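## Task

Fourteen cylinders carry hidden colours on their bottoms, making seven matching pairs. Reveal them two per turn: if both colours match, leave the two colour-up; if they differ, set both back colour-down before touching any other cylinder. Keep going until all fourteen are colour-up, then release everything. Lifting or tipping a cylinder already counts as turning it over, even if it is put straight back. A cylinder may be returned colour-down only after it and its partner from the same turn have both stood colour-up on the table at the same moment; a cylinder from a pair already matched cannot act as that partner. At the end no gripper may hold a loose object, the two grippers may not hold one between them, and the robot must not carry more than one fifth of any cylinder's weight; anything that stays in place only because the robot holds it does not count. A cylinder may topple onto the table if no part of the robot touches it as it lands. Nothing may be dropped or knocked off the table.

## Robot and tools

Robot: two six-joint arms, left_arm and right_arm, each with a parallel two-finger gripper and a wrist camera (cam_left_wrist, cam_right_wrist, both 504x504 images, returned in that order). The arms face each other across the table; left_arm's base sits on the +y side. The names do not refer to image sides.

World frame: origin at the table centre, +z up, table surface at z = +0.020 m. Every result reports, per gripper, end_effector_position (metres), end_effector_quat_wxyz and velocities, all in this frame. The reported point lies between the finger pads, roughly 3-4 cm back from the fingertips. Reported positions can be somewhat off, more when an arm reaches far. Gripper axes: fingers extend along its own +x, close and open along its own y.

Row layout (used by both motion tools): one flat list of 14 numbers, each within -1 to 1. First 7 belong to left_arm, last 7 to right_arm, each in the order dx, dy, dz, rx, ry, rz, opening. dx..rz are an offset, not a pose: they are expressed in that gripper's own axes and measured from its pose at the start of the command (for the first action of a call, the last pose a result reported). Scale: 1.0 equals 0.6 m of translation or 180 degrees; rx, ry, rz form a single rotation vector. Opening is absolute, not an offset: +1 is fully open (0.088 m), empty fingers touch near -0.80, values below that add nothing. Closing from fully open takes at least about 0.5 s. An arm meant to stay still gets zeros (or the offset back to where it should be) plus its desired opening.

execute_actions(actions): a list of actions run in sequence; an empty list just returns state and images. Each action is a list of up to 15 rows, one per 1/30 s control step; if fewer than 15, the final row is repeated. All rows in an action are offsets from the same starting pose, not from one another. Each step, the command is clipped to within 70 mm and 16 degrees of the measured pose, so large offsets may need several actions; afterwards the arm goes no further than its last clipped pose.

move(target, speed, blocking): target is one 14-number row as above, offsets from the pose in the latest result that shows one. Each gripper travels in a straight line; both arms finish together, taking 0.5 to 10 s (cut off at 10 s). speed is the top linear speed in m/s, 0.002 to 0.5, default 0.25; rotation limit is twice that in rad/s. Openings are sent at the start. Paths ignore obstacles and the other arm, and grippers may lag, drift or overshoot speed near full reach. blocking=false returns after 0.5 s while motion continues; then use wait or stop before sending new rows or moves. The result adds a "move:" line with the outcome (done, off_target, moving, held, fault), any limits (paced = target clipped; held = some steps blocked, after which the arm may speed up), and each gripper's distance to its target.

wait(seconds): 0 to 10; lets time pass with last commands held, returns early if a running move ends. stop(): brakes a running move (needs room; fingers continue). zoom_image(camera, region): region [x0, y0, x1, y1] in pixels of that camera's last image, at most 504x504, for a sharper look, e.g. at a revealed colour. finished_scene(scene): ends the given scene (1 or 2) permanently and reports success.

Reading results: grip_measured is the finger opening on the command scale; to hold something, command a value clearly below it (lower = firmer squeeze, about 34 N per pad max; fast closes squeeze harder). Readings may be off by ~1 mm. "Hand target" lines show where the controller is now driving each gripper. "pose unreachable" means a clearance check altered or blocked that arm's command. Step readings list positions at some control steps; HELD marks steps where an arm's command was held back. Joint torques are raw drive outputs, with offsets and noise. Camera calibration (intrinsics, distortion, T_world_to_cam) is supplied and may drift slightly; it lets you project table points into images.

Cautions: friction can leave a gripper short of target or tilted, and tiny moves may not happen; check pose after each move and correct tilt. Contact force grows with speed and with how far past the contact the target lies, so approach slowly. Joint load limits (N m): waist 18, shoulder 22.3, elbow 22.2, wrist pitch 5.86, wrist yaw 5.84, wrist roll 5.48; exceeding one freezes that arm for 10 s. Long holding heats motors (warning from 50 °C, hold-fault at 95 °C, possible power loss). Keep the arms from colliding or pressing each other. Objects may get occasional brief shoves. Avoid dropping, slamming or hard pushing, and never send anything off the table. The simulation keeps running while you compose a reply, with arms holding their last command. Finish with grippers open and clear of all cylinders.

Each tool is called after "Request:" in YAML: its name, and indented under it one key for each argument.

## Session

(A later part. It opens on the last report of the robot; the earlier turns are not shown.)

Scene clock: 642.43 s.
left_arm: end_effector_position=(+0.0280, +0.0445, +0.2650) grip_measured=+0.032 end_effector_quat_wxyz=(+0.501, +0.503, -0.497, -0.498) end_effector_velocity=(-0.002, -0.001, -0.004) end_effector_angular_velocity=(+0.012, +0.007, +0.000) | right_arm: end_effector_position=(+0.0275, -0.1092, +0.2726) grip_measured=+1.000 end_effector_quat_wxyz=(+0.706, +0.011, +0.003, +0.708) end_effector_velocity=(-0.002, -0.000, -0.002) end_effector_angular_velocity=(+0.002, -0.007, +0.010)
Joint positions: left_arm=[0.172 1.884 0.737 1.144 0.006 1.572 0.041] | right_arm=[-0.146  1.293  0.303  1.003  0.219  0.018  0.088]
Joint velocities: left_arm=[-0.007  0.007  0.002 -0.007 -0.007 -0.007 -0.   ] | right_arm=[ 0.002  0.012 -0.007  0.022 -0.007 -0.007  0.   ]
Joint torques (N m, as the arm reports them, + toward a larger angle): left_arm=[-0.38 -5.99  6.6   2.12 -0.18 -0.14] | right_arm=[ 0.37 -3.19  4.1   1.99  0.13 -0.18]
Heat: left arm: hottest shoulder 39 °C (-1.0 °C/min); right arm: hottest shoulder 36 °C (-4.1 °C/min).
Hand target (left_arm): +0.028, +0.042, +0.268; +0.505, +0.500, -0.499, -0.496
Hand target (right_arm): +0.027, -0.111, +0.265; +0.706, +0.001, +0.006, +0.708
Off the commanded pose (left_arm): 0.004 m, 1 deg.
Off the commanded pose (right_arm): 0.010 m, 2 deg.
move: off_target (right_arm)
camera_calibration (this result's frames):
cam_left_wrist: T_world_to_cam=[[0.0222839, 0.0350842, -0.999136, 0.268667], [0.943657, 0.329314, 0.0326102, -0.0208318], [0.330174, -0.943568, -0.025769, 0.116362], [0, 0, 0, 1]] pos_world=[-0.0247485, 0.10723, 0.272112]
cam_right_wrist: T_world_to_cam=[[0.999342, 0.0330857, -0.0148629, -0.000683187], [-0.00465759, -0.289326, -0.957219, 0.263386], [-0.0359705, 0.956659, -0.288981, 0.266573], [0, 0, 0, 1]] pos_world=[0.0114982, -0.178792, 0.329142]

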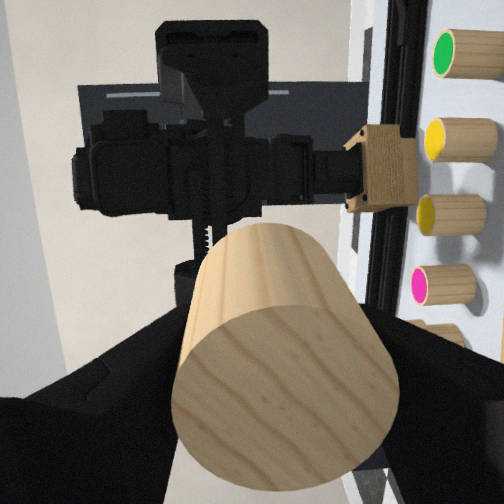

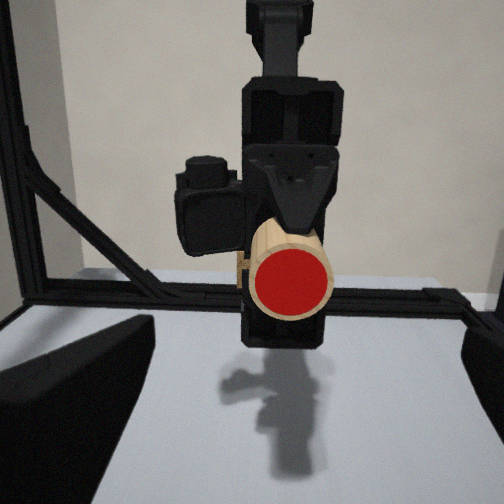

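Request:
move:
  target: [0,0,0,0,0,0,-0.4, 0.185,0.002,-0.019,0,0.004,0,1]
  speed: 0.15

Request:
move:
  target: [0,0,0,0,0,0,-0.4, 0,0,0,0,0,0,-0.4]

Request:
move:
  target: [0,0,0,0,0,0,1, 0,0,0,0,0,0,-0.4]

Request:
move:
  target: [0,0,0,0,0,0,1, -0.135,0,0,0,0,0,-0.4]

Request:
move:
  target: [0,0,0,0,0,0,1, -0.428,-0.27,-0.15,0,0.503,0,-0.4]
  speed: 0.4

Scene clock: 646.77 s.
left_arm: end_effector_position=(+0.0280, +0.0444, +0.2650) grip_measured=+0.033 end_effector_quat_wxyz=(+0.501, +0.503, -0.498, -0.498) end_effector_velocity=(+0.002, +0.001, -0.001) end_effector_angular_velocity=(+0.007, +0.022, +0.010) | right_arm: end_effector_position=(+0.0253, -0.0016, +0.2643) grip_measured=+1.000 end_effector_quat_wxyz=(+0.706, +0.008, +0.005, +0.708) end_effector_velocity=(-0.000, +0.001, -0.007) end_effector_angular_velocity=(-0.027, +0.003, +0.005)
Joint positions: left_arm=[0.172 1.885 0.738 1.145 0.006 1.572 0.041] | right_arm=[-0.216  1.747  0.686  1.065  0.149  0.018  0.088]
Joint velocities: left_arm=[ 0.002 -0.002 -0.002 -0.007 -0.007 -0.022 -0.   ] | right_arm=[-0.002  0.007  0.002 -0.022 -0.007  0.007  0.   ]
Joint torques (N m, as the arm reports them, + toward a larger angle): left_arm=[-0.05 -6.63  5.39  1.7   0.01 -0.03] | right_arm=[-0.15 -6.17  6.62  1.62 -0.13  0.07]
Heat: left arm: hottest shoulder 40 °C (+0.0 °C/min); right arm: hottest shoulder 36 °C (-3.0 °C/min).
Hand target (left_arm): +0.028, +0.044, +0.265; +0.501, +0.503, -0.497, -0.498
Hand target (right_arm): +0.026, +0.002, +0.262; +0.706, +0.007, +0.008, +0.708
Off the commanded pose (left_arm): 0.000 m, 0 deg.
Off the commanded pose (right_arm): 0.004 m, 0 deg.
move: done
camera_calibration (this result's frames):
cam_left_wrist: T_world_to_cam=[[0.0222897, 0.0347031, -0.999149, 0.268653], [0.943657, 0.329327, 0.0324901, -0.0207628], [0.330174, -0.943578, -0.0254072, 0.116156], [0, 0, 0, 1]] pos_world=[-0.0247468, 0.107117, 0.27205]
cam_right_wrist: T_world_to_cam=[[0.999384, 0.0325895, -0.0130429, -0.002686], [-0.00277301, -0.297107, -0.95484, 0.285843], [-0.0349929, 0.954288, -0.296834, 0.163238], [0, 0, 0, 1]] pos_world=[0.00918916, -0.0707624, 0.321354]

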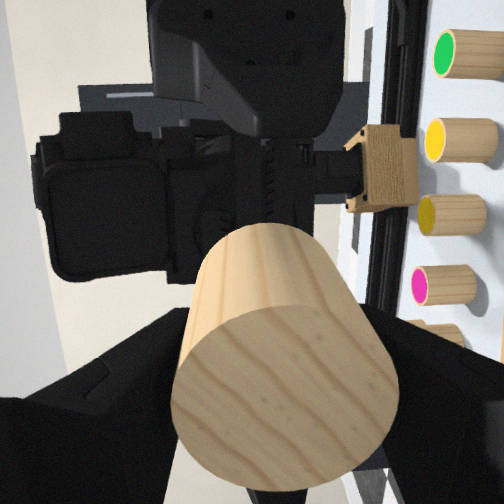

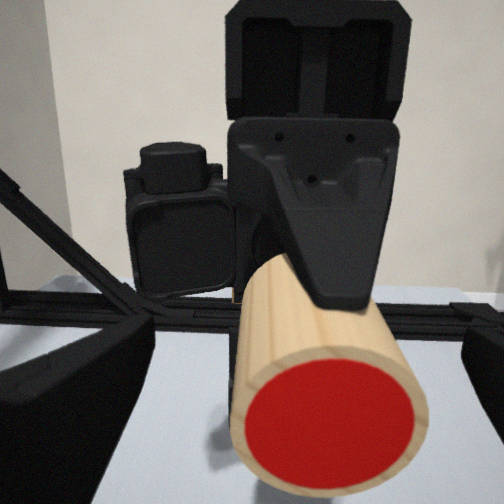

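Scene clock: 647.27 s.
left_arm: end_effector_position=(+0.0278, +0.0444, +0.2650) grip_measured=+0.033 end_effector_quat_wxyz=(+0.501, +0.503, -0.498, -0.498) end_effector_velocity=(+0.002, -0.001, +0.005) end_effector_angular_velocity=(-0.017, +0.022, +0.020) | right_arm: end_effector_position=(+0.0254, -0.0015, +0.2643) grip_measured=+0.028 end_effector_quat_wxyz=(+0.706, +0.008, +0.005, +0.708) end_effector_velocity=(+0.000, -0.000, -0.001) end_effector_angular_velocity=(-0.007, -0.009, +0.015)
Joint positions: left_arm=[0.172 1.885 0.738 1.145 0.007 1.572 0.041] | right_arm=[-0.216  1.748  0.687  1.065  0.149  0.018  0.04 ]
Joint velocities: left_arm=[-0.002 -0.002  0.007  0.007 -0.022 -0.022 -0.   ] | right_arm=[-0.007 -0.002 -0.002 -0.007 -0.022 -0.007 -0.   ]
Joint torques (N m, as the arm reports them, + toward a larger angle): left_arm=[-0.09 -6.68  5.41  1.73 -0.02  0.  ] | right_arm=[ 0.16 -7.43  5.42  1.85  0.01 -0.02]
Heat: left arm: hottest shoulder 40 °C (+0.0 °C/min); right arm: hottest shoulder 36 °C (-3.0 °C/min).
Hand target (left_arm): +0.028, +0.044, +0.265; +0.501, +0.503, -0.498, -0.498
Hand target (right_arm): +0.025, -0.002, +0.264; +0.706, +0.008, +0.005, +0.708
Off the commanded pose (left_arm): 0.000 m, 0 deg.
Off the commanded pose (right_arm): 0.000 m, 0 deg.
move: done
camera_calibration (this result's frames):
cam_left_wrist: T_world_to_cam=[[0.0223277, 0.0346775, -0.999149, 0.268659], [0.944033, 0.328246, 0.0324885, -0.0204445], [0.329094, -0.943955, -0.0254077, 0.116297], [0, 0, 0, 1]] pos_world=[-0.0249709, 0.107174, 0.27205]
cam_right_wrist: T_world_to_cam=[[0.999408, 0.031827, -0.0130455, -0.00279023], [-0.00300217, -0.297105, -0.95484, 0.285861], [-0.0342656, 0.954314, -0.296834, 0.163124], [0, 0, 0, 1]] pos_world=[0.00923632, -0.0706518, 0.321336]

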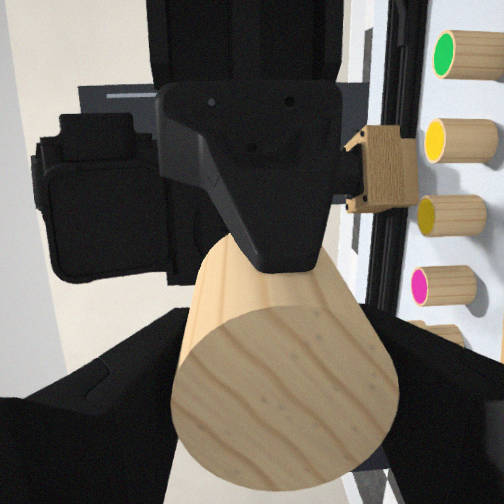

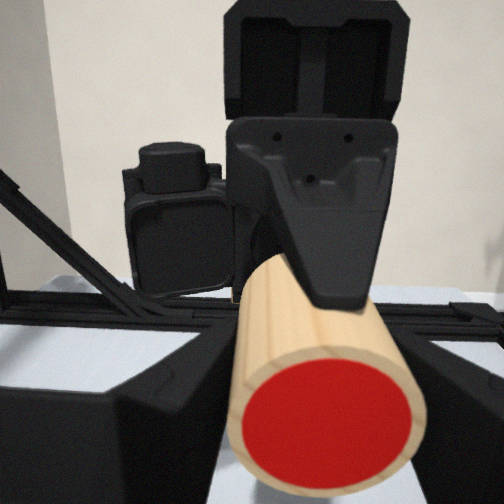

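Scene clock: 647.97 s.
left_arm: end_effector_position=(+0.0278, +0.0444, +0.2650) grip_measured=+1.000 end_effector_quat_wxyz=(+0.501, +0.503, -0.498, -0.498) end_effector_velocity=(-0.000, +0.000, -0.004) end_effector_angular_velocity=(+0.012, +0.007, +0.005) | right_arm: end_effector_position=(+0.0256, -0.0015, +0.2643) grip_measured=+0.027 end_effector_quat_wxyz=(+0.706, +0.008, +0.005, +0.708) end_effector_velocity=(+0.002, -0.001, -0.001) end_effector_angular_velocity=(-0.007, -0.023, -0.010)
Joint positions: left_arm=[0.172 1.885 0.738 1.145 0.007 1.572 0.088] | right_arm=[-0.217  1.748  0.687  1.065  0.149  0.018  0.04 ]
Joint velocities: left_arm=[-0.002  0.002 -0.002 -0.007 -0.007 -0.007  0.   ] | right_arm=[-0.002 -0.002 -0.002 -0.007  0.007 -0.022  0.001]
Joint torques (N m, as the arm reports them, + toward a larger angle): left_arm=[-0.02 -6.71  5.55  1.73 -0.01 -0.06] | right_arm=[ 0.04 -7.44  5.42  1.85  0.01 -0.01]
Heat: left arm: hottest shoulder 40 °C (+0.0 °C/min); right arm: hottest shoulder 36 °C (-2.0 °C/min).
Hand target (left_arm): +0.028, +0.044, +0.265; +0.501, +0.503, -0.498, -0.498
Hand target (right_arm): +0.026, -0.001, +0.264; +0.706, +0.008, +0.005, +0.708
Off the commanded pose (left_arm): 0.000 m, 0 deg.
Off the commanded pose (right_arm): 0.000 m, 0 deg.
move: done
camera_calibration (this result's frames):
cam_left_wrist: T_world_to_cam=[[0.0223277, 0.0346775, -0.999149, 0.268659], [0.944033, 0.328246, 0.0324885, -0.0204445], [0.329094, -0.943955, -0.0254077, 0.116297], [0, 0, 0, 1]] pos_world=[-0.0249709, 0.107174, 0.27205]
cam_right_wrist: T_world_to_cam=[[0.99942, 0.0314458, -0.0130455, -0.0029644], [-0.0031155, -0.297104, -0.95484, 0.28587], [-0.0339015, 0.954327, -0.296834, 0.163104], [0, 0, 0, 1]] pos_world=[0.00938277, -0.0706278, 0.321336]

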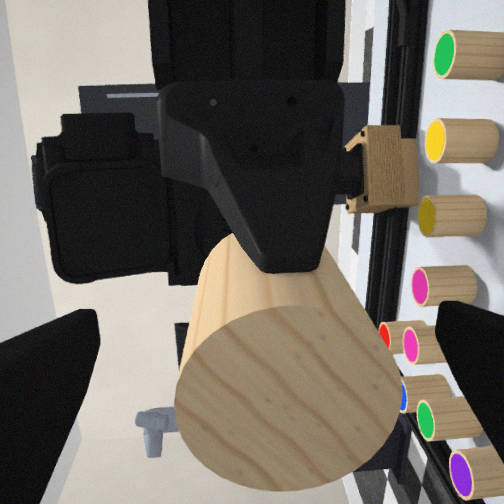

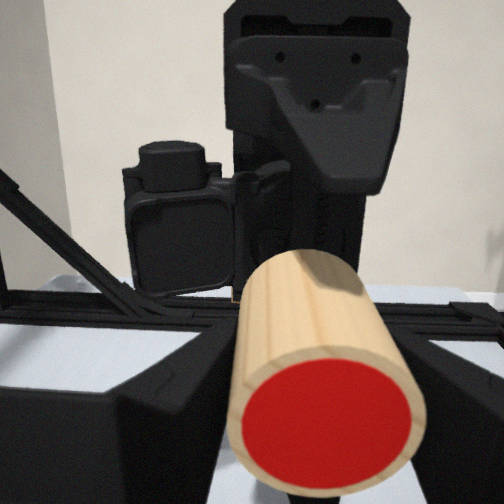

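Scene clock: 648.90 s.
left_arm: end_effector_position=(+0.0278, +0.0444, +0.2650) grip_measured=+1.000 end_effector_quat_wxyz=(+0.501, +0.503, -0.498, -0.498) end_effector_velocity=(-0.000, +0.002, -0.003) end_effector_angular_velocity=(+0.012, +0.007, +0.005) | right_arm: end_effector_position=(+0.0257, -0.0793, +0.2655) grip_measured=+0.027 end_effector_quat_wxyz=(+0.706, +0.009, +0.004, +0.708) end_effector_velocity=(-0.004, -0.002, -0.005) end_effector_angular_velocity=(-0.021, -0.012, +0.034)
Joint positions: left_arm=[0.172 1.885 0.738 1.145 0.007 1.572 0.088] | right_arm=[-0.167  1.465  0.391  1.081  0.199  0.018  0.04 ]
Joint velocities: left_arm=[-0.002 -0.002 -0.007 -0.007 -0.007 -0.007  0.   ] | right_arm=[-0.002 -0.007 -0.007 -0.022 -0.037 -0.007 -0.   ]
Joint torques (N m, as the arm reports them, + toward a larger angle): left_arm=[-0.02 -6.58  5.44  1.73 -0.02 -0.03] | right_arm=[ 0.17 -6.13  3.91  1.72  0.12  0.  ]
Heat: left arm: hottest shoulder 40 °C (+0.0 °C/min); right arm: hottest shoulder 36 °C (-2.0 °C/min).
Hand target (left_arm): +0.028, +0.044, +0.265; +0.501, +0.503, -0.498, -0.498
Hand target (right_arm): +0.026, -0.082, +0.264; +0.706, +0.008, +0.005, +0.708
Off the commanded pose (left_arm): 0.000 m, 0 deg.
Off the commanded pose (right_arm): 0.004 m, 0 deg.
move: done
camera_calibration (this result's frames):
cam_left_wrist: T_world_to_cam=[[0.0223277, 0.0346775, -0.999149, 0.268659], [0.944033, 0.328246, 0.0324885, -0.0204445], [0.329094, -0.943955, -0.0254077, 0.116297], [0, 0, 0, 1]] pos_world=[-0.0249709, 0.107174, 0.27205]
cam_right_wrist: T_world_to_cam=[[0.999384, 0.0322587, -0.0138561, -0.000396268], [-0.00377786, -0.293564, -0.955932, 0.264554], [-0.0349048, 0.955395, -0.293261, 0.236872], [0, 0, 0, 1]] pos_world=[0.00966346, -0.14863, 0.322356]

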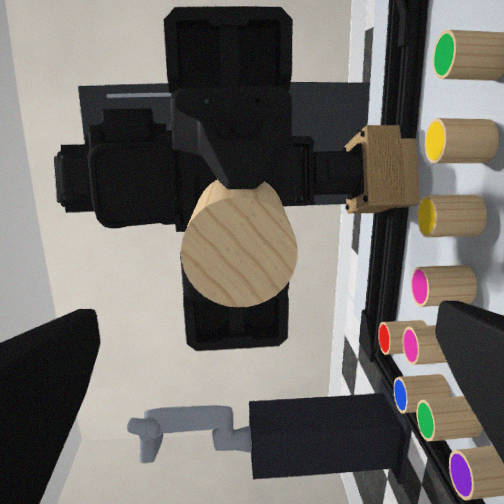

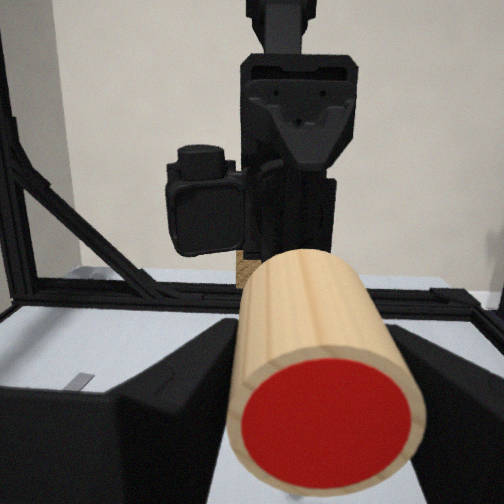

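Scene clock: 651.43 s.
left_arm: end_effector_position=(+0.0278, +0.0444, +0.2650) grip_measured=+1.000 end_effector_quat_wxyz=(+0.501, +0.503, -0.498, -0.498) end_effector_velocity=(+0.002, -0.000, +0.000) end_effector_angular_velocity=(+0.002, +0.022, +0.010) | right_arm: end_effector_position=(+0.1853, -0.3355, +0.1702) grip_measured=+0.025 end_effector_quat_wxyz=(+0.499, -0.497, +0.505, +0.499) end_effector_velocity=(-0.001, -0.001, +0.000) end_effector_angular_velocity=(-0.000, +0.010, -0.000)
Joint positions: left_arm=[0.172 1.885 0.738 1.145 0.007 1.572 0.088] | right_arm=[-1.131  1.173  0.761 -1.168 -0.003 -0.755  0.04 ]
Joint velocities: left_arm=[ 0.002 -0.002  0.002 -0.007 -0.007 -0.022  0.   ] | right_arm=[-0.007  0.002  0.002 -0.007 -0.007 -0.007 -0.   ]
Joint torques (N m, as the arm reports them, + toward a larger angle): left_arm=[ 0.   -6.74  5.51  1.75  0.   -0.05] | right_arm=[-0.23 -2.49  7.09 -0.05  0.06 -0.16]
Heat: left arm: hottest shoulder 40 °C (+0.0 °C/min); right arm: hottest shoulder 36 °C (-2.0 °C/min).
Hand target (left_arm): +0.028, +0.044, +0.265; +0.501, +0.503, -0.498, -0.498
Hand target (right_arm): +0.188, -0.334, +0.172; +0.499, -0.499, +0.503, +0.499
Off the commanded pose (left_arm): 0.000 m, 0 deg.
Off the commanded pose (right_arm): 0.002 m, 1 deg.
move: done
camera_calibration (this result's frames):
cam_left_wrist: T_world_to_cam=[[0.0223277, 0.0346775, -0.999149, 0.268659], [0.944033, 0.328246, 0.0324885, -0.0204445], [0.329094, -0.943955, -0.0254077, 0.116297], [0, 0, 0, 1]] pos_world=[-0.0249709, 0.107174, 0.27205]
cam_right_wrist: T_world_to_cam=[[0.99929, -0.00304496, -0.0375508, -0.160717], [0.00853013, -0.952556, 0.304243, -0.338997], [-0.0366956, -0.304347, -0.951854, 0.149109], [0, 0, 0, 1]] pos_world=[0.168966, -0.278023, 0.239033]

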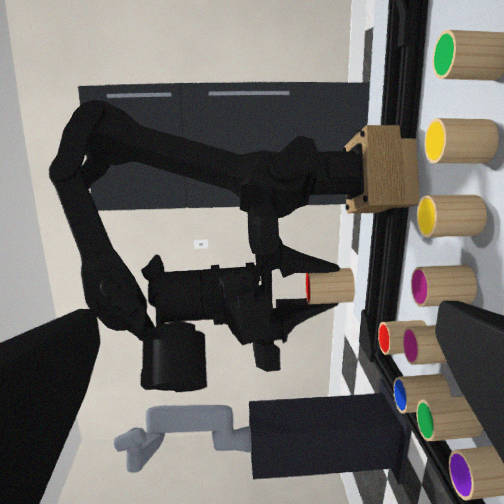

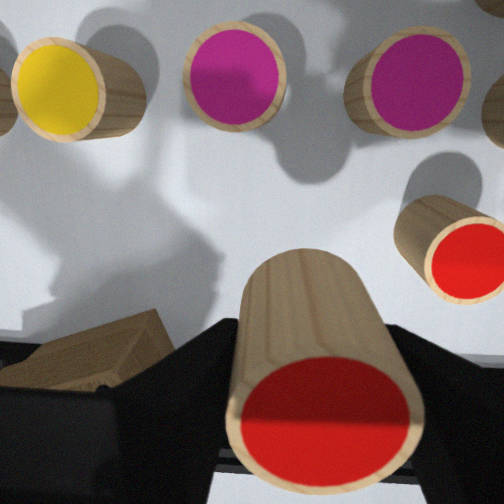

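Request:
move:
  target: [0,0,0,0,0,0,1, 0.17,0,0.004,0,0,-0.004,-0.4]
  speed: 0.1

Request:
move:
  target: [0,0,0,0,0,0,1, 0,0,0,0,0,0,0.4]

Request:
move:
  target: [0,0,0,0,0,0,1, -0.13,0,0,0,0,0,0.4]

Scene clock: 654.80 s.
left_arm: end_effector_position=(+0.0278, +0.0443, +0.2648) grip_measured=+1.000 end_effector_quat_wxyz=(+0.501, +0.503, -0.498, -0.498) end_effector_velocity=(-0.000, +0.001, +0.002) end_effector_angular_velocity=(-0.007, -0.007, +0.005) | right_arm: end_effector_position=(+0.1864, -0.3312, +0.0723) grip_measured=+0.024 end_effector_quat_wxyz=(+0.505, -0.500, +0.497, +0.498) end_effector_velocity=(-0.002, -0.002, -0.001) end_effector_angular_velocity=(-0.004, +0.014, +0.005)
Joint positions: left_arm=[0.172 1.885 0.738 1.145 0.007 1.572 0.088] | right_arm=[-1.113  1.371  0.462 -0.65   0.003 -0.74   0.04 ]
Joint velocities: left_arm=[-0.002 -0.002 -0.002  0.007 -0.007  0.007  0.   ] | right_arm=[-0.002  0.002 -0.002 -0.007 -0.007 -0.007 -0.   ]
Joint torques (N m, as the arm reports them, + toward a larger angle): left_arm=[-0.03 -6.68  5.5   1.75  0.   -0.05] | right_arm=[ 0.29 -2.73  3.03  0.79  0.07  0.09]
Heat: left arm: hottest shoulder 40 °C (+0.0 °C/min); right arm: hottest shoulder 35 °C (-4.1 °C/min).
Hand target (left_arm): +0.028, +0.044, +0.265; +0.501, +0.503, -0.498, -0.498
Hand target (right_arm): +0.184, -0.334, +0.068; +0.502, -0.500, +0.502, +0.496
Off the commanded pose (left_arm): 0.000 m, 0 deg.
Off the commanded pose (right_arm): 0.005 m, 1 deg.
move: done
camera_calibration (this result's frames):
cam_left_wrist: T_world_to_cam=[[0.0223221, 0.0350586, -0.999136, 0.268466], [0.944033, 0.328234, 0.0326084, -0.0204638], [0.329094, -0.943946, -0.0257696, 0.116369], [0, 0, 0, 1]] pos_world=[-0.0249706, 0.107151, 0.2719]
cam_right_wrist: T_world_to_cam=[[0.999819, 0.000303242, -0.0190454, -0.165758], [0.00589055, -0.955782, 0.294016, -0.305038], [-0.0181141, -0.294075, -0.955611, 0.0574717], [0, 0, 0, 1]] pos_world=[0.168566, -0.274598, 0.14145]

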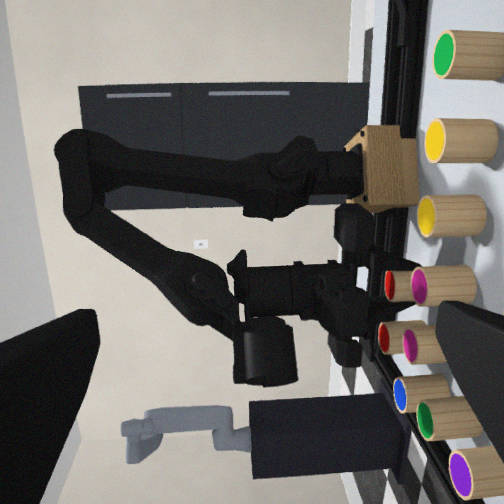

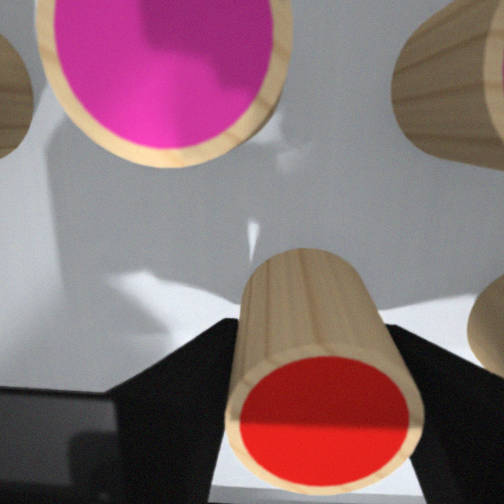

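Scene clock: 655.47 s.
left_arm: end_effector_position=(+0.0278, +0.0443, +0.2648) grip_measured=+1.000 end_effector_quat_wxyz=(+0.501, +0.503, -0.498, -0.498) end_effector_velocity=(-0.000, +0.001, -0.002) end_effector_angular_velocity=(+0.002, +0.007, +0.005) | right_arm: end_effector_position=(+0.1864, -0.3311, +0.0723) grip_measured=+0.398 end_effector_quat_wxyz=(+0.506, -0.499, +0.497, +0.498) end_effector_velocity=(-0.001, +0.001, +0.001) end_effector_angular_velocity=(+0.003, +0.007, +0.010)
Joint positions: left_arm=[0.172 1.885 0.738 1.145 0.007 1.572 0.088] | right_arm=[-1.113  1.371  0.462 -0.649  0.002 -0.74   0.059]
Joint velocities: left_arm=[-0.002  0.002 -0.007  0.007 -0.007 -0.007  0.   ] | right_arm=[ 0.002 -0.002  0.002 -0.007 -0.007 -0.007  0.001]
Joint torques (N m, as the arm reports them, + toward a larger angle): left_arm=[-0.04 -6.61  5.43  1.74  0.01 -0.04] | right_arm=[ 0.05 -3.55  4.44  0.08 -0.03 -0.02]
Heat: left arm: hottest shoulder 40 °C (+0.0 °C/min); right arm: hottest shoulder 35 °C (-4.0 °C/min).
Hand target (left_arm): +0.028, +0.044, +0.265; +0.501, +0.503, -0.498, -0.498
Hand target (right_arm): +0.186, -0.331, +0.072; +0.505, -0.499, +0.497, +0.498
Off the commanded pose (left_arm): 0.000 m, 0 deg.
Off the commanded pose (right_arm): 0.000 m, 0 deg.
move: done
camera_calibration (this result's frames):
cam_left_wrist: T_world_to_cam=[[0.0223221, 0.0350586, -0.999136, 0.268466], [0.944033, 0.328234, 0.0326084, -0.0204638], [0.329094, -0.943946, -0.0257696, 0.116369], [0, 0, 0, 1]] pos_world=[-0.0249706, 0.107151, 0.2719]
cam_right_wrist: T_world_to_cam=[[0.999823, 0.000323368, -0.0188088, -0.16584], [0.00582555, -0.956023, 0.293234, -0.304895], [-0.0178868, -0.293292, -0.955856, 0.0577569], [0, 0, 0, 1]] pos_world=[0.16862, -0.274494, 0.141494]

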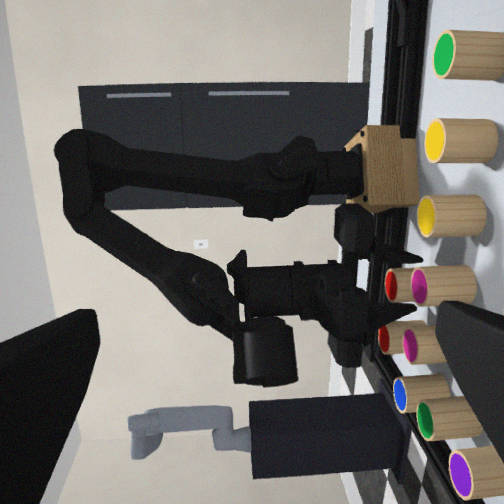

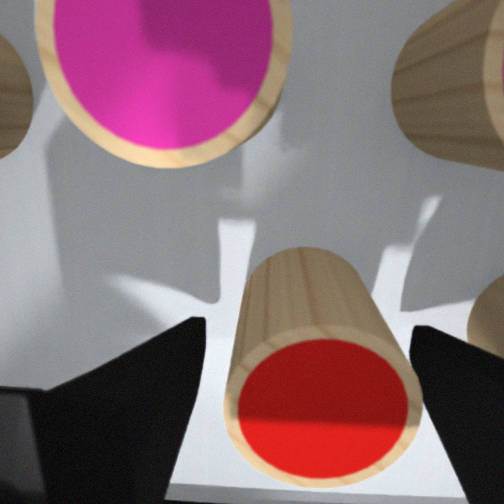

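Scene clock: 656.40 s.
left_arm: end_effector_position=(+0.0278, +0.0443, +0.2648) grip_measured=+1.000 end_effector_quat_wxyz=(+0.501, +0.503, -0.498, -0.498) end_effector_velocity=(-0.002, +0.001, -0.001) end_effector_angular_velocity=(+0.007, +0.007, -0.010) | right_arm: end_effector_position=(+0.1840, -0.3337, +0.1463) grip_measured=+0.400 end_effector_quat_wxyz=(+0.500, -0.500, +0.502, +0.498) end_effector_velocity=(-0.007, -0.007, +0.002) end_effector_angular_velocity=(-0.022, +0.030, +0.005)
Joint positions: left_arm=[0.172 1.885 0.738 1.145 0.007 1.572 0.088] | right_arm=[-1.113  1.193  0.676 -1.056  0.002 -0.74   0.059]
Joint velocities: left_arm=[-0.002 -0.002 -0.002 -0.007  0.007 -0.007  0.   ] | right_arm=[-0.002 -0.012  0.002 -0.051 -0.007 -0.007 -0.   ]
Joint torques (N m, as the arm reports them, + toward a larger angle): left_arm=[ 0.06 -6.61  5.39  1.72  0.   -0.05] | right_arm=[ 0.15 -3.84  6.76 -0.09 -0.04  0.01]
Heat: left arm: hottest shoulder 40 °C (+0.0 °C/min); right arm: hottest shoulder 35 °C (-4.0 °C/min).
Hand target (left_arm): +0.028, +0.044, +0.265; +0.501, +0.503, -0.498, -0.498
Hand target (right_arm): +0.186, -0.331, +0.150; +0.506, -0.499, +0.497, +0.498
Off the commanded pose (left_arm): 0.000 m, 0 deg.
Off the commanded pose (right_arm): 0.005 m, 1 deg.
move: done
camera_calibration (this result's frames):
cam_left_wrist: T_world_to_cam=[[0.0223221, 0.0350586, -0.999136, 0.268466], [0.944033, 0.328234, 0.0326084, -0.0204638], [0.329094, -0.943946, -0.0257696, 0.116369], [0, 0, 0, 1]] pos_world=[-0.0249706, 0.107151, 0.2719]
cam_right_wrist: T_world_to_cam=[[0.999583, 0.0000624114, -0.0288884, -0.160627], [0.00883378, -0.952757, 0.303604, -0.330045], [-0.0275047, -0.303732, -0.95236, 0.125477], [0, 0, 0, 1]] pos_world=[0.166926, -0.276332, 0.215062]

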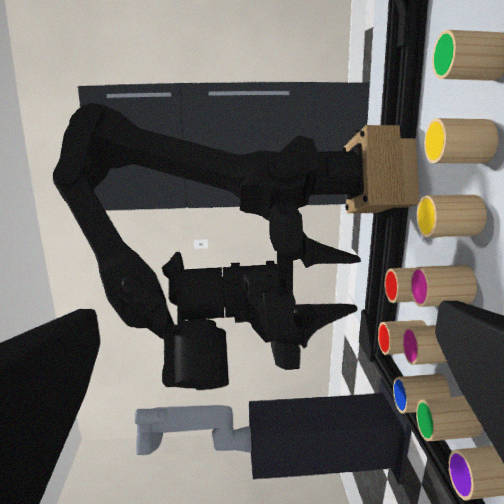

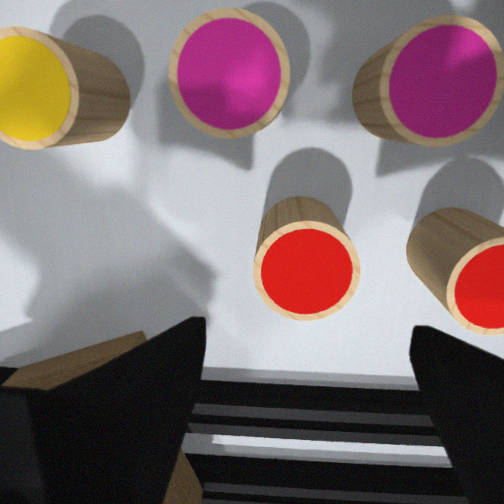

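Request:
finished_scene:
  scene: 2

The scene is finished: the task was done.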